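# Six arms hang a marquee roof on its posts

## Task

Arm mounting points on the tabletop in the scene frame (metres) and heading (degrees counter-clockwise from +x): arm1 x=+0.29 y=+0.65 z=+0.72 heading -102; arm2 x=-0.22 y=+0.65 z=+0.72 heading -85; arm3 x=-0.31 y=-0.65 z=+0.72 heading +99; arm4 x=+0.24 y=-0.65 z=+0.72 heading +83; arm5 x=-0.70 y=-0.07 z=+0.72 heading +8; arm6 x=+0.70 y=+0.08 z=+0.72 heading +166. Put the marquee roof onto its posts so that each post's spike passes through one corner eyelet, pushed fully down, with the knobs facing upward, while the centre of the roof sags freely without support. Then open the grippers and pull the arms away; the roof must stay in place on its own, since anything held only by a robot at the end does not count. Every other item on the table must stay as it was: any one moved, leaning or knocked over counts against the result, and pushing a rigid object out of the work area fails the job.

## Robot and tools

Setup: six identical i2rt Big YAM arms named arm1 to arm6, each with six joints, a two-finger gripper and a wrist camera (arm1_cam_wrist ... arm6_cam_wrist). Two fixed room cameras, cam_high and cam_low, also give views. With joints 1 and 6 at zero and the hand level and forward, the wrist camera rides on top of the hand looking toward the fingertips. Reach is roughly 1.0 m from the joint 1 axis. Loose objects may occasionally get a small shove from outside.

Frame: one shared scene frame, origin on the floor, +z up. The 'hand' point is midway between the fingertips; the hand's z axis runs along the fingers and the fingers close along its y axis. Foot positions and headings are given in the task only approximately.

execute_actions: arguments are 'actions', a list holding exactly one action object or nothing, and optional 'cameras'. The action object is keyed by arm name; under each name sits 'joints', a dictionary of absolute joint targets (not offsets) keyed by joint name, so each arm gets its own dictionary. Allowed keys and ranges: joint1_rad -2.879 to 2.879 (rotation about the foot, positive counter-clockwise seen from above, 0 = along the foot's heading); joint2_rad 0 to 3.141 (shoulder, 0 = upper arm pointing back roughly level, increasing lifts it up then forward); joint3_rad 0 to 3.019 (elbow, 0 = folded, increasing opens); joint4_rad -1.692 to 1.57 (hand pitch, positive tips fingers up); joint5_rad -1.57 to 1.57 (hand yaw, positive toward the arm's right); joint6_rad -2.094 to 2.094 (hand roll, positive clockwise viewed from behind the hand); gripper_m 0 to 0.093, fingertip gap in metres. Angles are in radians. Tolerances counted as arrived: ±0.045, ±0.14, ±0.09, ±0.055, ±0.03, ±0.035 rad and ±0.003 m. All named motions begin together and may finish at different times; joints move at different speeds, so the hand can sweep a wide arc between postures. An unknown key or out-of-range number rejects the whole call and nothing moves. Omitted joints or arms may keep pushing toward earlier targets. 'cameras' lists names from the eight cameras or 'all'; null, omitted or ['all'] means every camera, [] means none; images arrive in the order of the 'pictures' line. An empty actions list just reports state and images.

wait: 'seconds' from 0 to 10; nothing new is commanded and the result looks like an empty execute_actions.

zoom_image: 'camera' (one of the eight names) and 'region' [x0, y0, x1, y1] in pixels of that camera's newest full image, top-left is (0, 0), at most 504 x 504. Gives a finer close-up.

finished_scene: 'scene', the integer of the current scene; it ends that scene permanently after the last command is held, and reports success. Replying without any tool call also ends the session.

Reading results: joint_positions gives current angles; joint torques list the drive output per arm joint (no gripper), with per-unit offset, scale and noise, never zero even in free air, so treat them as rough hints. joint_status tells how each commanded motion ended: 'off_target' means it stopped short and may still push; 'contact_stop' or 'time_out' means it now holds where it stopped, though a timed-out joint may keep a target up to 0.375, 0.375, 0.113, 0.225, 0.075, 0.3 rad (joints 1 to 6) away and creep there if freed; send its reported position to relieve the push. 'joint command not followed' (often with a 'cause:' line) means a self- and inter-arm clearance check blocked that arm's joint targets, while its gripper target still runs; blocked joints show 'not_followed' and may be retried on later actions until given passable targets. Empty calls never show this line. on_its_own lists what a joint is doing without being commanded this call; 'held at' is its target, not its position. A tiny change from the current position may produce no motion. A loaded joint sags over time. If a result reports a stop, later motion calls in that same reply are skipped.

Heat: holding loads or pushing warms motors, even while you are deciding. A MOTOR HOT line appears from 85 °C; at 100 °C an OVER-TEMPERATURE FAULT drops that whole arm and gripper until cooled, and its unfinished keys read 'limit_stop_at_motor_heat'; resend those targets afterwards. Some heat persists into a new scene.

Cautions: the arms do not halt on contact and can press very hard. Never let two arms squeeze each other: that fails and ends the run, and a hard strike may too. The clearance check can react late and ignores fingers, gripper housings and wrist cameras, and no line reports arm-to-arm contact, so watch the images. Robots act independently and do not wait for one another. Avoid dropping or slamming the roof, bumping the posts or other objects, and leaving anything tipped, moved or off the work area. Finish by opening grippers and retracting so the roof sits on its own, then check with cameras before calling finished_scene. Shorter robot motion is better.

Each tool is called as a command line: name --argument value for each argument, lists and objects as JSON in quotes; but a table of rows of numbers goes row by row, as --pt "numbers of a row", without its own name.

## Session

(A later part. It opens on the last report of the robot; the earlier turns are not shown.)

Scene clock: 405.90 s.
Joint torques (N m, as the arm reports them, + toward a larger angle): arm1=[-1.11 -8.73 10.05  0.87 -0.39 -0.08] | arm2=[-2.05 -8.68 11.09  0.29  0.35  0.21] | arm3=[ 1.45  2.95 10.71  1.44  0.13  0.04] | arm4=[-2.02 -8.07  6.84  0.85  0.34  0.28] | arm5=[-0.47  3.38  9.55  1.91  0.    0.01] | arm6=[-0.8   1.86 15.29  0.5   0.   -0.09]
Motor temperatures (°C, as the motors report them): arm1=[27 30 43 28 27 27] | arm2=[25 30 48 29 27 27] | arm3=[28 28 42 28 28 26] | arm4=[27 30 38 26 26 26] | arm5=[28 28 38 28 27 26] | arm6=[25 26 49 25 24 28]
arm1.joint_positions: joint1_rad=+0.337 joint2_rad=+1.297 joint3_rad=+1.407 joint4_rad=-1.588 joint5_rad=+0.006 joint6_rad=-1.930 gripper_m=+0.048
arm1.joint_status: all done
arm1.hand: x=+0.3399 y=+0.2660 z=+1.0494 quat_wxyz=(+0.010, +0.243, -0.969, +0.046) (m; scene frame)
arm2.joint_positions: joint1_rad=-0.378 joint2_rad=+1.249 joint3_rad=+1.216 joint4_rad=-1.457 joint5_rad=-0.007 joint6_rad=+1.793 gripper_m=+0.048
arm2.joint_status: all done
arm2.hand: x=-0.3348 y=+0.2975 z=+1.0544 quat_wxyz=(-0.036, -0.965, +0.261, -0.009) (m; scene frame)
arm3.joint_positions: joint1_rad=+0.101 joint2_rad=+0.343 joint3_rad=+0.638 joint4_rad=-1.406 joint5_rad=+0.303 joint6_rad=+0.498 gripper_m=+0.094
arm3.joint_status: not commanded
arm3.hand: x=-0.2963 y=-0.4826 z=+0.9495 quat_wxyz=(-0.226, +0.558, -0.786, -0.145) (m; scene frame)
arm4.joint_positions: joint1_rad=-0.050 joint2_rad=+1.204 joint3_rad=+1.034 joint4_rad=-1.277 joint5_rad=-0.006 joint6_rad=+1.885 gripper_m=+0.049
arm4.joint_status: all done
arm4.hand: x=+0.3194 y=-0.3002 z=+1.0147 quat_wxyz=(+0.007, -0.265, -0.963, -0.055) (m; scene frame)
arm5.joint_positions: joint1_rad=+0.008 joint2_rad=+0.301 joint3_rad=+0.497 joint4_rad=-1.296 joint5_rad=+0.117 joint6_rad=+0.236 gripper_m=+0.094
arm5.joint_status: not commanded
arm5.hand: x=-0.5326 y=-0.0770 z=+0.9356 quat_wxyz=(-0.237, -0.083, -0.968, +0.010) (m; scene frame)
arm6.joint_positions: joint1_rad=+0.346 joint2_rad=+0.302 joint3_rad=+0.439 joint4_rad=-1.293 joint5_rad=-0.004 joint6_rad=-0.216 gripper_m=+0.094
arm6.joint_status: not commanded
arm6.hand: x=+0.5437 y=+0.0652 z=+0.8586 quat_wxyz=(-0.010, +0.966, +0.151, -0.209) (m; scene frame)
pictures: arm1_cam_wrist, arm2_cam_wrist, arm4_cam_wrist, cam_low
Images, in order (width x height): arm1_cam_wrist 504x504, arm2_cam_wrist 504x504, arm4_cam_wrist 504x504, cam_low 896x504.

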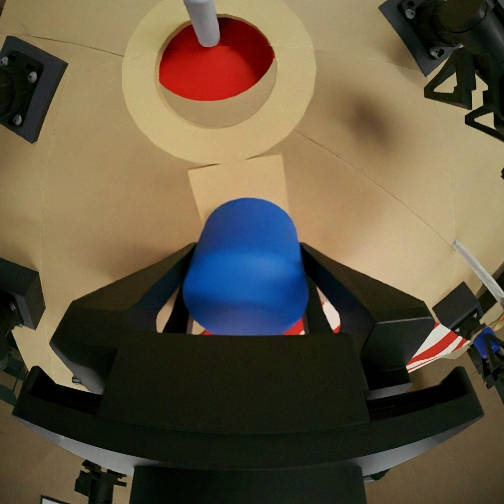

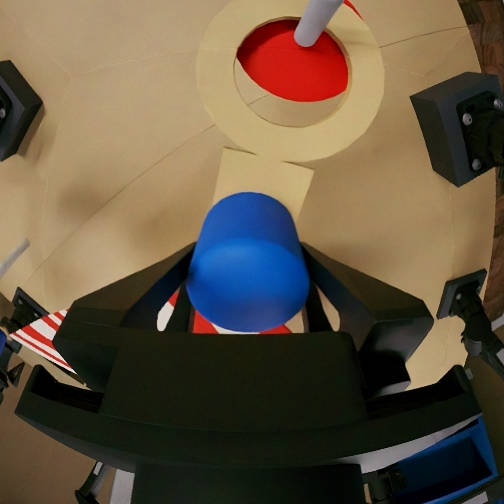

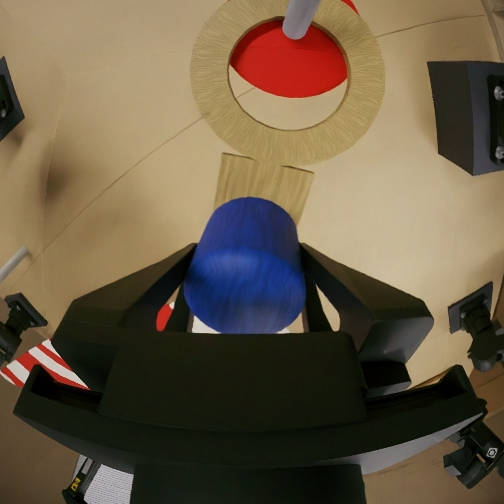

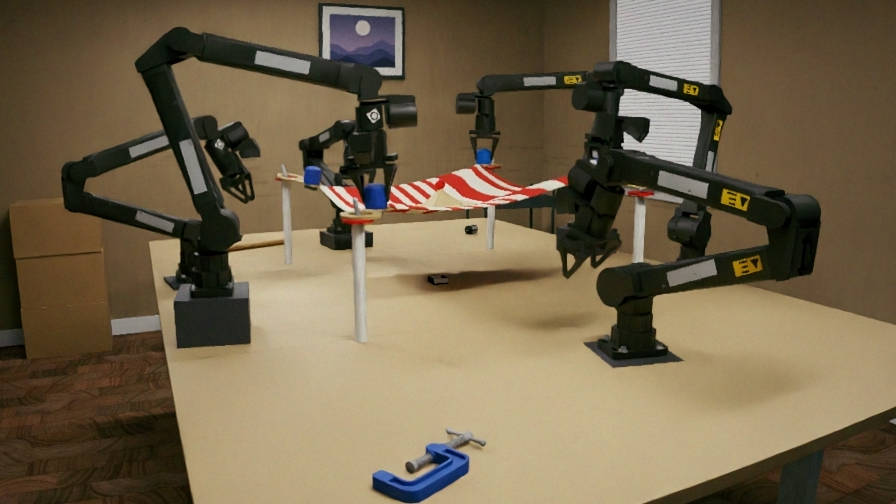

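execute_actions --actions '[{"arm1":{"joints":{"joint3_rad":1.39,"joint4_rad":-1.565}}}]' --cameras '[]'

execute_actions --actions '[{"arm1":{"joints":{"gripper_m":0.093}},"arm2":{"joints":{"gripper_m":0.093}},"arm4":{"joints":{"gripper_m":0.093}}}]' --cameras '["arm1_cam_wrist","arm2_cam_wrist","arm4_cam_wrist","cam_low"]'

Scene clock: 417.77 s.
Joint torques (N m, as the arm reports them, + toward a larger angle): arm1=[-1.13 -8.73  9.88  0.9  -0.38 -0.07] | arm2=[-2.17 -8.85 11.1   0.27  0.36  0.21] | arm3=[ 1.56  2.64 10.78  1.42  0.16  0.03] | arm4=[-2.12 -7.96  6.83  0.82  0.34  0.27] | arm5=[-0.49  3.34  9.58  1.86  0.    0.01] | arm6=[-0.42  2.22 15.18  0.52  0.   -0.08]
Motor temperatures (°C, as the motors report them): arm1=[27 30 43 28 27 27] | arm2=[25 30 48 29 27 27] | arm3=[28 28 42 28 28 26] | arm4=[27 30 38 26 26 26] | arm5=[28 28 38 28 27 26] | arm6=[25 26 49 25 24 28]
arm1.joint_positions: joint1_rad=+0.337 joint2_rad=+1.297 joint3_rad=+1.389 joint4_rad=-1.575 joint5_rad=+0.006 joint6_rad=-1.931 gripper_m=+0.048
arm1.joint_status: all done
arm1.hand: x=+0.3399 y=+0.2668 z=+1.0422 quat_wxyz=(+0.009, +0.243, -0.969, +0.043) (m; scene frame)
arm2.joint_positions: joint1_rad=-0.378 joint2_rad=+1.249 joint3_rad=+1.216 joint4_rad=-1.457 joint5_rad=-0.007 joint6_rad=+1.793 gripper_m=+0.048
arm2.joint_status: not commanded
arm2.hand: x=-0.3348 y=+0.2975 z=+1.0544 quat_wxyz=(-0.036, -0.964, +0.262, -0.009) (m; scene frame)
arm3.joint_positions: joint1_rad=+0.101 joint2_rad=+0.343 joint3_rad=+0.638 joint4_rad=-1.406 joint5_rad=+0.303 joint6_rad=+0.498 gripper_m=+0.094
arm3.joint_status: not commanded
arm3.hand: x=-0.2963 y=-0.4826 z=+0.9495 quat_wxyz=(-0.226, +0.558, -0.786, -0.145) (m; scene frame)
arm4.joint_positions: joint1_rad=-0.050 joint2_rad=+1.204 joint3_rad=+1.034 joint4_rad=-1.277 joint5_rad=-0.006 joint6_rad=+1.885 gripper_m=+0.049
arm4.joint_status: not commanded
arm4.hand: x=+0.3194 y=-0.3002 z=+1.0147 quat_wxyz=(+0.007, -0.265, -0.963, -0.055) (m; scene frame)
arm5.joint_positions: joint1_rad=+0.008 joint2_rad=+0.301 joint3_rad=+0.497 joint4_rad=-1.296 joint5_rad=+0.117 joint6_rad=+0.236 gripper_m=+0.094
arm5.joint_status: not commanded
arm5.hand: x=-0.5326 y=-0.0770 z=+0.9356 quat_wxyz=(-0.237, -0.083, -0.968, +0.010) (m; scene frame)
arm6.joint_positions: joint1_rad=+0.346 joint2_rad=+0.302 joint3_rad=+0.439 joint4_rad=-1.293 joint5_rad=-0.004 joint6_rad=-0.216 gripper_m=+0.094
arm6.joint_status: not commanded
arm6.hand: x=+0.5437 y=+0.0652 z=+0.8586 quat_wxyz=(-0.010, +0.966, +0.151, -0.209) (m; scene frame)
pictures: none
No camera images: the call's "cameras" was empty. Leave "cameras" out to get every camera's image.

Scene clock: 418.40 s.
Joint torques (N m, as the arm reports them, + toward a larger angle): arm1=[-1.04 -8.3   9.7   0.91 -0.26 -0.06] | arm2=[-2.08 -8.77 11.11  0.29  0.22  0.21] | arm3=[ 0.93  2.99 10.68  1.43  0.13  0.02] | arm4=[-1.91 -8.02  6.88  0.89  0.31  0.24] | arm5=[-0.5   3.36  9.57  1.86  0.    0.01] | arm6=[-0.79  2.08 15.32  0.49  0.01 -0.08]
Motor temperatures (°C, as the motors report them): arm1=[27 30 43 28 27 27] | arm2=[25 30 48 29 27 27] | arm3=[28 28 42 28 28 26] | arm4=[27 30 38 26 26 26] | arm5=[28 28 38 28 27 26] | arm6=[25 26 49 25 24 28]
arm1.joint_positions: joint1_rad=+0.337 joint2_rad=+1.297 joint3_rad=+1.389 joint4_rad=-1.575 joint5_rad=+0.003 joint6_rad=-1.931 gripper_m=+0.093
arm1.joint_status: all done
arm1.hand: x=+0.3403 y=+0.2667 z=+1.0422 quat_wxyz=(+0.008, +0.243, -0.969, +0.043) (m; scene frame)
arm2.joint_positions: joint1_rad=-0.378 joint2_rad=+1.249 joint3_rad=+1.216 joint4_rad=-1.457 joint5_rad=-0.004 joint6_rad=+1.793 gripper_m=+0.093
arm2.joint_status: all done
arm2.hand: x=-0.3353 y=+0.2977 z=+1.0546 quat_wxyz=(-0.036, -0.964, +0.262, -0.007) (m; scene frame)
arm3.joint_positions: joint1_rad=+0.101 joint2_rad=+0.343 joint3_rad=+0.638 joint4_rad=-1.406 joint5_rad=+0.303 joint6_rad=+0.498 gripper_m=+0.094
arm3.joint_status: not commanded
arm3.hand: x=-0.2963 y=-0.4826 z=+0.9495 quat_wxyz=(-0.226, +0.558, -0.786, -0.145) (m; scene frame)
arm4.joint_positions: joint1_rad=-0.050 joint2_rad=+1.204 joint3_rad=+1.034 joint4_rad=-1.277 joint5_rad=-0.005 joint6_rad=+1.888 gripper_m=+0.093
arm4.joint_status: all done
arm4.hand: x=+0.3195 y=-0.3002 z=+1.0147 quat_wxyz=(+0.007, -0.266, -0.962, -0.055) (m; scene frame)
arm5.joint_positions: joint1_rad=+0.008 joint2_rad=+0.301 joint3_rad=+0.497 joint4_rad=-1.296 joint5_rad=+0.117 joint6_rad=+0.236 gripper_m=+0.094
arm5.joint_status: not commanded
arm5.hand: x=-0.5326 y=-0.0770 z=+0.9356 quat_wxyz=(-0.237, -0.083, -0.968, +0.010) (m; scene frame)
arm6.joint_positions: joint1_rad=+0.346 joint2_rad=+0.302 joint3_rad=+0.439 joint4_rad=-1.293 joint5_rad=-0.004 joint6_rad=-0.216 gripper_m=+0.094
arm6.joint_status: not commanded
arm6.hand: x=+0.5437 y=+0.0652 z=+0.8586 quat_wxyz=(-0.010, +0.966, +0.151, -0.209) (m; scene frame)
pictures: arm1_cam_wrist, arm2_cam_wrist, arm4_cam_wrist, cam_low
Images, in order (width x height): arm1_cam_wrist 504x504, arm2_cam_wrist 504x504, arm4_cam_wrist 504x504, cam_low 896x504.

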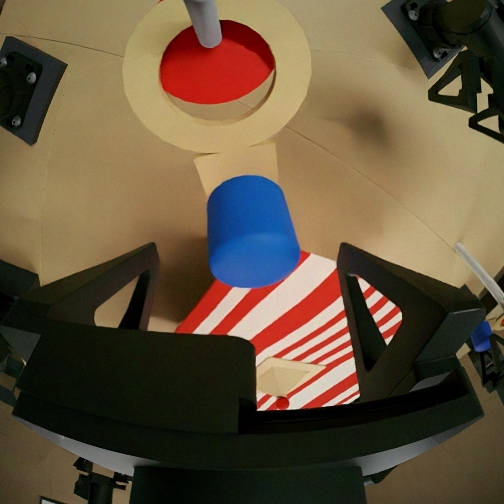

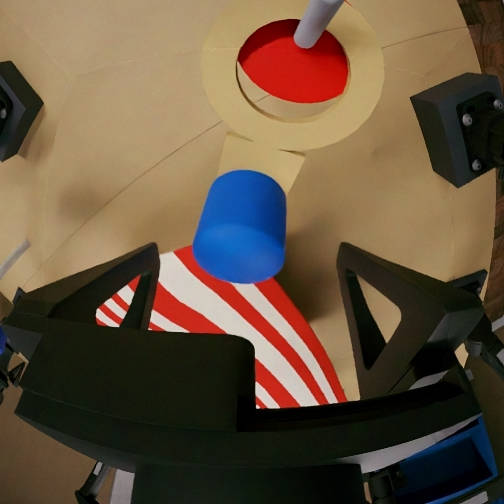

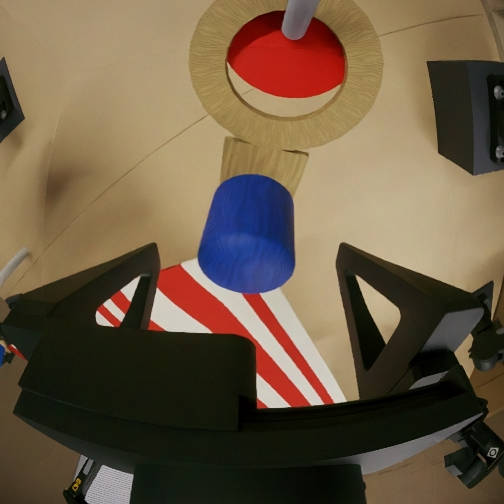

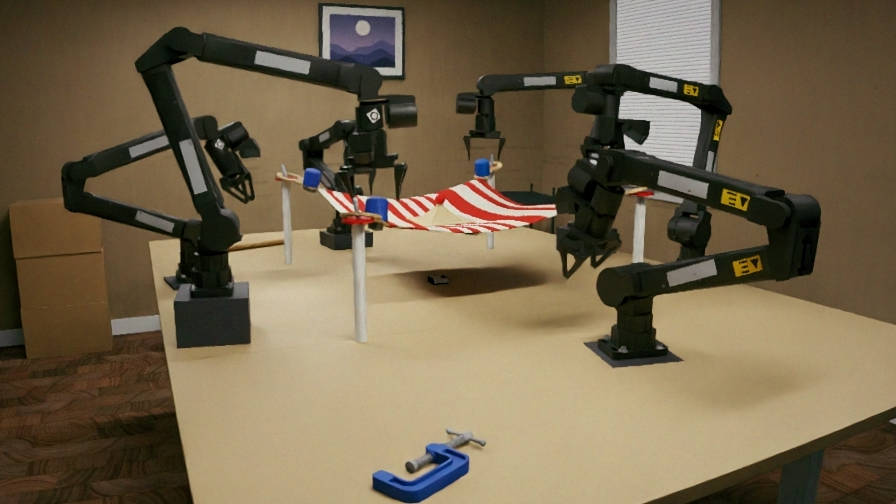

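execute_actions --actions '[]'

Scene clock: 423.63 s.
Joint torques (N m, as the arm reports them, + toward a larger angle): arm1=[-0.9  -8.5   9.83  0.95 -0.26 -0.07] | arm2=[-2.09 -8.6  11.07  0.29  0.21  0.23] | arm3=[ 1.13  2.62 10.62  1.5   0.16  0.02] | arm4=[-1.96 -7.98  6.79  0.85  0.31  0.25] | arm5=[-0.48  3.46  9.55  1.87  0.    0.02] | arm6=[-0.72  1.83 15.28  0.49  0.01 -0.06]
Motor temperatures (°C, as the motors report them): arm1=[27 30 42 28 27 27] | arm2=[25 30 48 29 27 27] | arm3=[28 28 43 28 28 26] | arm4=[27 30 37 26 26 26] | arm5=[28 28 38 28 27 26] | arm6=[25 26 49 25 24 28]
arm1.joint_positions: joint1_rad=+0.337 joint2_rad=+1.297 joint3_rad=+1.389 joint4_rad=-1.575 joint5_rad=+0.003 joint6_rad=-1.931 gripper_m=+0.093
arm1.joint_status: all done
arm1.hand: x=+0.3403 y=+0.2667 z=+1.0422 quat_wxyz=(+0.008, +0.243, -0.969, +0.043) (m; scene frame)
arm2.joint_positions: joint1_rad=-0.378 joint2_rad=+1.249 joint3_rad=+1.216 joint4_rad=-1.457 joint5_rad=-0.004 joint6_rad=+1.793 gripper_m=+0.093
arm2.joint_status: all done
arm2.hand: x=-0.3353 y=+0.2977 z=+1.0546 quat_wxyz=(-0.036, -0.964, +0.262, -0.007) (m; scene frame)
arm3.joint_positions: joint1_rad=+0.101 joint2_rad=+0.343 joint3_rad=+0.638 joint4_rad=-1.406 joint5_rad=+0.303 joint6_rad=+0.498 gripper_m=+0.094
arm3.joint_status: not commanded
arm3.hand: x=-0.2963 y=-0.4826 z=+0.9495 quat_wxyz=(-0.226, +0.558, -0.786, -0.145) (m; scene frame)
arm4.joint_positions: joint1_rad=-0.050 joint2_rad=+1.204 joint3_rad=+1.034 joint4_rad=-1.277 joint5_rad=-0.005 joint6_rad=+1.889 gripper_m=+0.093
arm4.joint_status: all done
arm4.hand: x=+0.3195 y=-0.3002 z=+1.0147 quat_wxyz=(+0.007, -0.266, -0.962, -0.055) (m; scene frame)
arm5.joint_positions: joint1_rad=+0.008 joint2_rad=+0.301 joint3_rad=+0.497 joint4_rad=-1.296 joint5_rad=+0.117 joint6_rad=+0.236 gripper_m=+0.094
arm5.joint_status: not commanded
arm5.hand: x=-0.5326 y=-0.0770 z=+0.9356 quat_wxyz=(-0.237, -0.083, -0.968, +0.010) (m; scene frame)
arm6.joint_positions: joint1_rad=+0.346 joint2_rad=+0.302 joint3_rad=+0.439 joint4_rad=-1.293 joint5_rad=-0.004 joint6_rad=-0.216 gripper_m=+0.094
arm6.joint_status: not commanded
arm6.hand: x=+0.5437 y=+0.0652 z=+0.8586 quat_wxyz=(-0.010, +0.966, +0.151, -0.209) (m; scene frame)
pictures: arm1_cam_wrist, arm2_cam_wrist, arm3_cam_wrist, arm4_cam_wrist, arm5_cam_wrist, arm6_cam_wrist, cam_high, cam_low
Images, in order (width x height): arm1_cam_wrist 504x504, arm2_cam_wrist 504x504, arm3_cam_wrist 504x504, arm4_cam_wrist 504x504, arm5_cam_wrist 504x504, arm6_cam_wrist 504x504, cam_high 896x504, cam_low 896x504.

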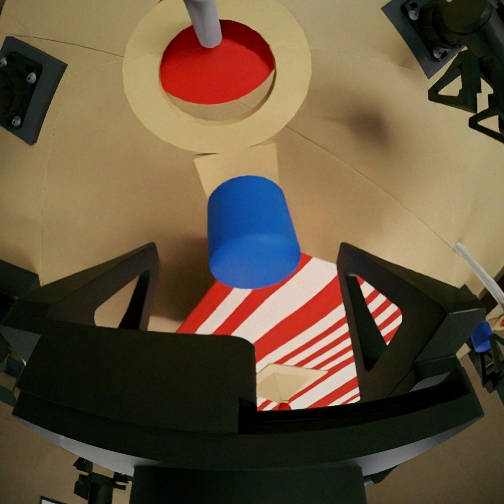

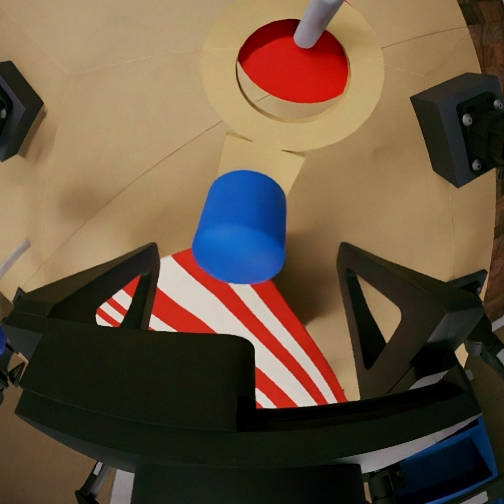

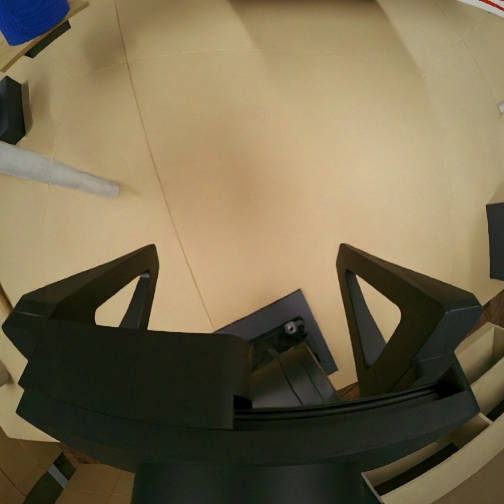

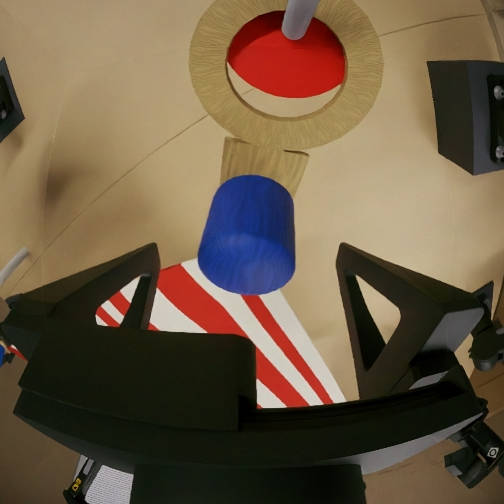

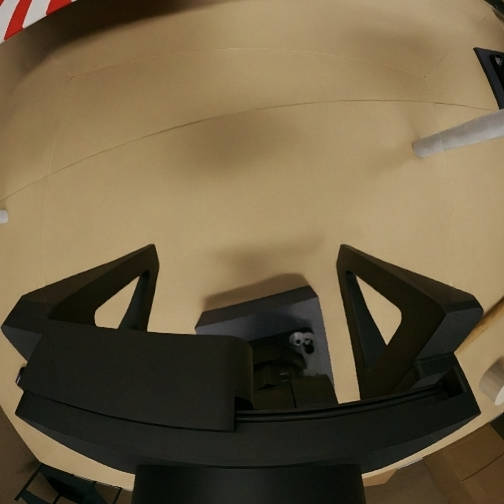

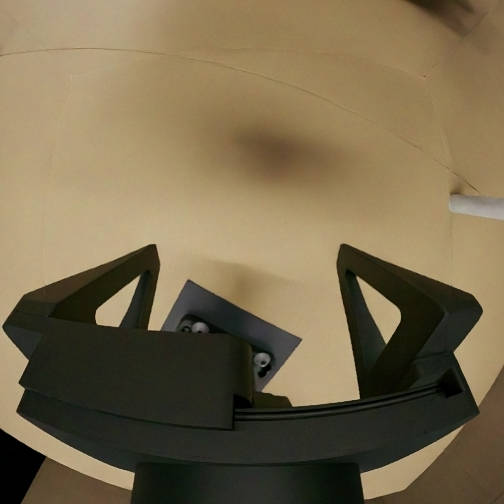

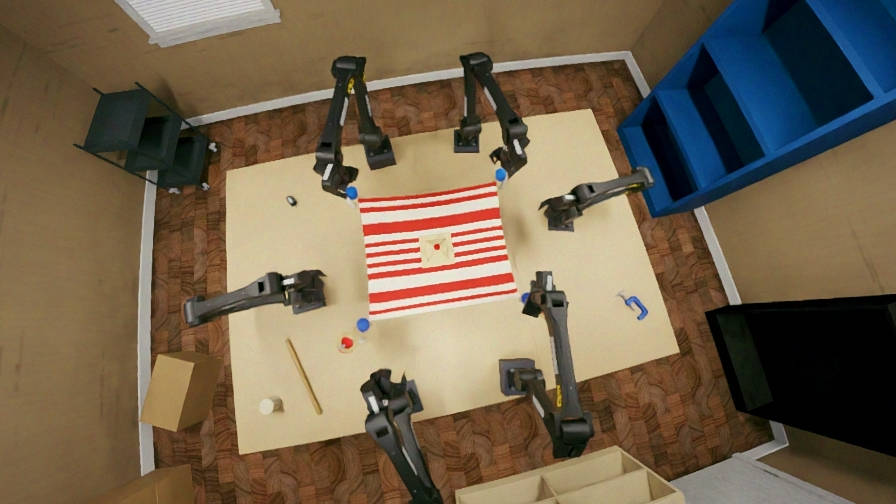

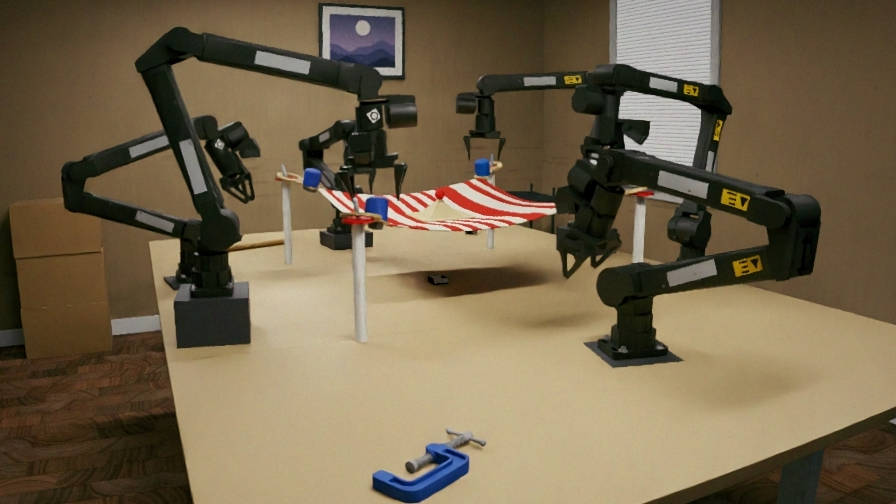

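execute_actions --actions '[{"arm1":{"joints":{"joint2_rad":0.85}},"arm2":{"joints":{"joint2_rad":0.80}},"arm4":{"joints":{"joint2_rad":0.75}}}]'

Scene clock: 428.53 s.
Joint torques (N m, as the arm reports them, + toward a larger angle): arm1=[-1.11 -0.99  9.94  1.5  -0.23 -0.04] | arm2=[-2.26  0.2  11.22  0.98  0.19  0.17] | arm3=[ 1.43  2.95 10.79  1.36  0.14  0.03] | arm4=[-2.07 -1.02  7.68  1.51  0.29  0.21] | arm5=[-0.49  3.42  9.56  1.87  0.    0.02] | arm6=[-0.63  2.02 15.24  0.47 -0.02 -0.06]
Motor temperatures (°C, as the motors report them): arm1=[27 30 42 28 27 27] | arm2=[25 30 48 29 27 27] | arm3=[28 28 43 28 28 26] | arm4=[27 30 37 26 26 26] | arm5=[28 28 38 28 27 26] | arm6=[25 26 49 25 24 28]
arm1.joint_positions: joint1_rad=+0.337 joint2_rad=+0.843 joint3_rad=+1.383 joint4_rad=-1.572 joint5_rad=+0.003 joint6_rad=-1.932 gripper_m=+0.093
arm1.joint_status: all done
arm1.hand: x=+0.3261 y=+0.3781 z=+1.1824 quat_wxyz=(+0.033, +0.235, -0.935, +0.264) (m; scene frame)
arm2.joint_positions: joint1_rad=-0.378 joint2_rad=+0.792 joint3_rad=+1.216 joint4_rad=-1.456 joint5_rad=-0.004 joint6_rad=+1.793 gripper_m=+0.093
arm2.joint_status: all done
arm2.hand: x=-0.3104 y=+0.3827 z=+1.1957 quat_wxyz=(-0.262, -0.931, +0.254, +0.003) (m; scene frame)
arm3.joint_positions: joint1_rad=+0.101 joint2_rad=+0.343 joint3_rad=+0.638 joint4_rad=-1.406 joint5_rad=+0.303 joint6_rad=+0.498 gripper_m=+0.094
arm3.joint_status: not commanded
arm3.hand: x=-0.2963 y=-0.4826 z=+0.9495 quat_wxyz=(-0.226, +0.558, -0.786, -0.145) (m; scene frame)
arm4.joint_positions: joint1_rad=-0.050 joint2_rad=+0.742 joint3_rad=+1.031 joint4_rad=-1.277 joint5_rad=-0.005 joint6_rad=+1.889 gripper_m=+0.093
arm4.joint_status: all done
arm4.hand: x=+0.3059 y=-0.3634 z=+1.1553 quat_wxyz=(+0.018, -0.256, -0.925, -0.280) (m; scene frame)
arm5.joint_positions: joint1_rad=+0.008 joint2_rad=+0.301 joint3_rad=+0.497 joint4_rad=-1.296 joint5_rad=+0.117 joint6_rad=+0.236 gripper_m=+0.094
arm5.joint_status: not commanded
arm5.hand: x=-0.5326 y=-0.0770 z=+0.9356 quat_wxyz=(-0.237, -0.083, -0.968, +0.010) (m; scene frame)
arm6.joint_positions: joint1_rad=+0.346 joint2_rad=+0.302 joint3_rad=+0.439 joint4_rad=-1.293 joint5_rad=-0.004 joint6_rad=-0.216 gripper_m=+0.094
arm6.joint_status: not commanded
arm6.hand: x=+0.5437 y=+0.0652 z=+0.8586 quat_wxyz=(-0.010, +0.966, +0.151, -0.209) (m; scene frame)
pictures: arm1_cam_wrist, arm2_cam_wrist, arm3_cam_wrist, arm4_cam_wrist, arm5_cam_wrist, arm6_cam_wrist, cam_high, cam_low
Images, in order (width x height): arm1_cam_wrist 504x504, arm2_cam_wrist 504x504, arm3_cam_wrist 504x504, arm4_cam_wrist 504x504, arm5_cam_wrist 504x504, arm6_cam_wrist 504x504, cam_high 896x504, cam_low 896x504.

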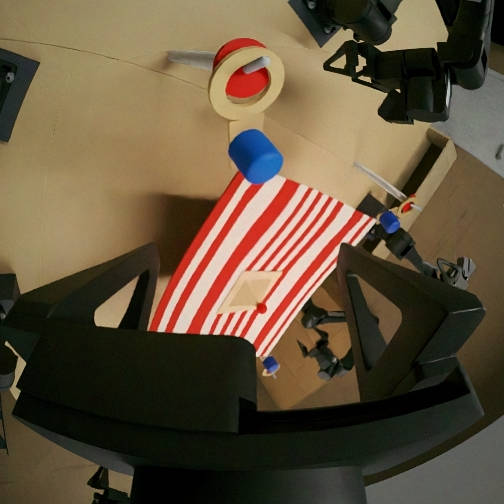

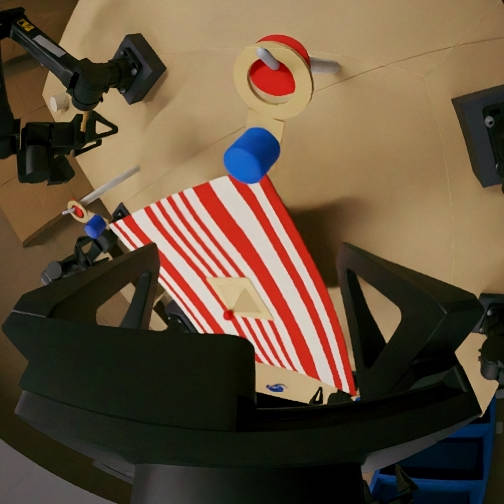

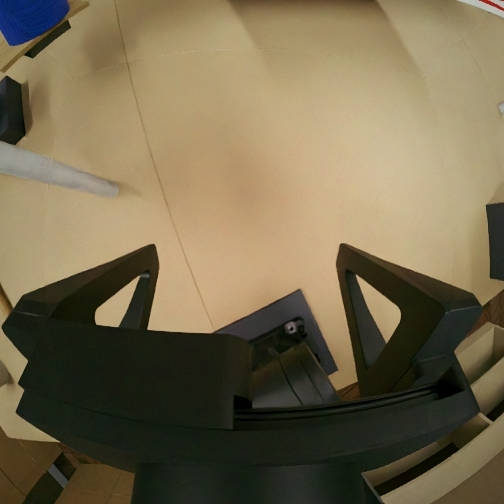

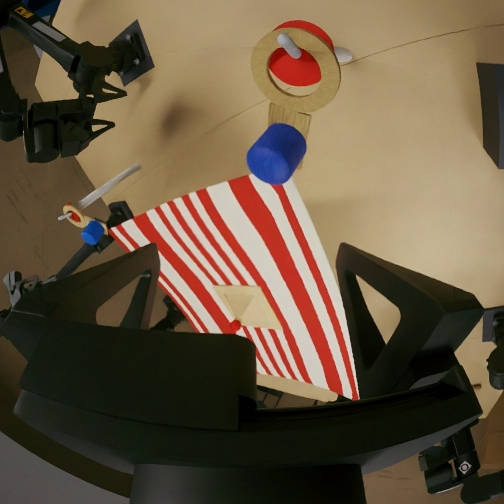

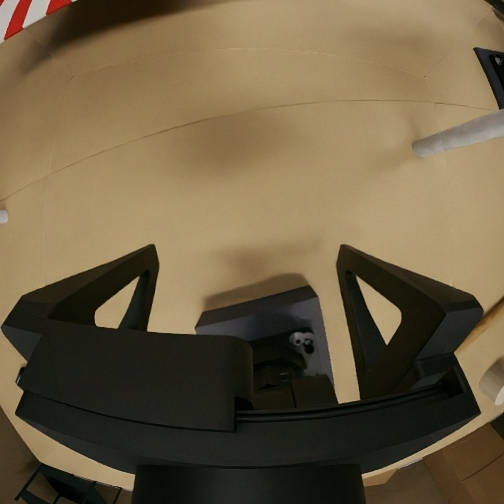

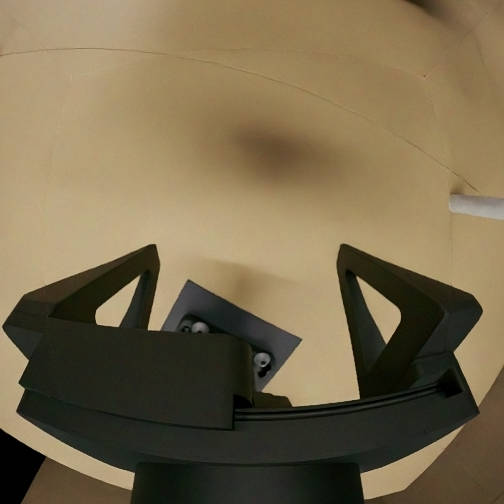

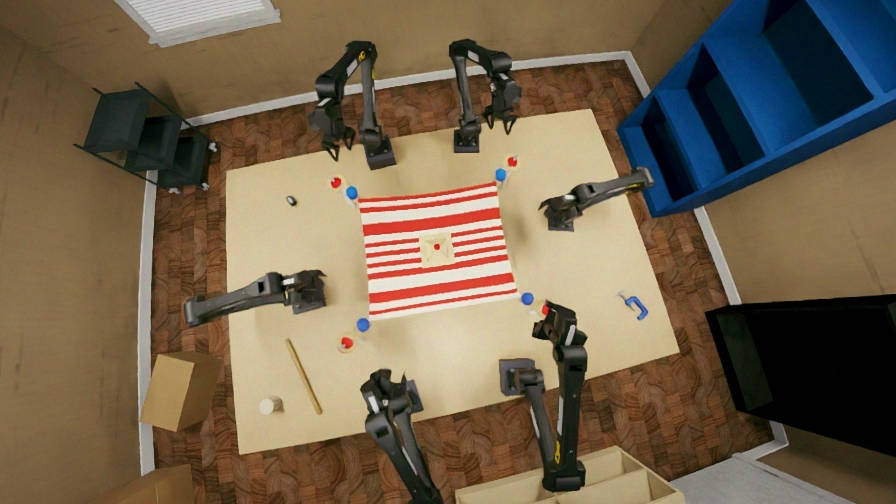

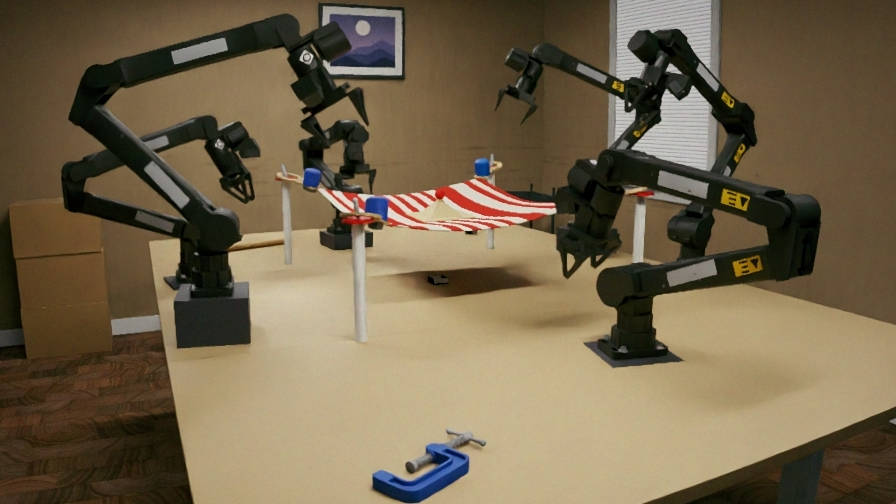

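zoom_image --camera "cam_low" --region '[250, 130, 690, 300]'

Region (250, 130, 690, 300) of cam_low's 896x504 image, scaled by 1.145, with more detail than that image has; it fills the top 195 rows of this view, and the rest is white.

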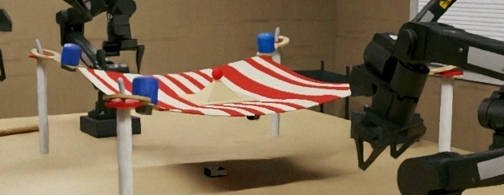

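finished_scene --scene 2

The scene is finished: the task was done.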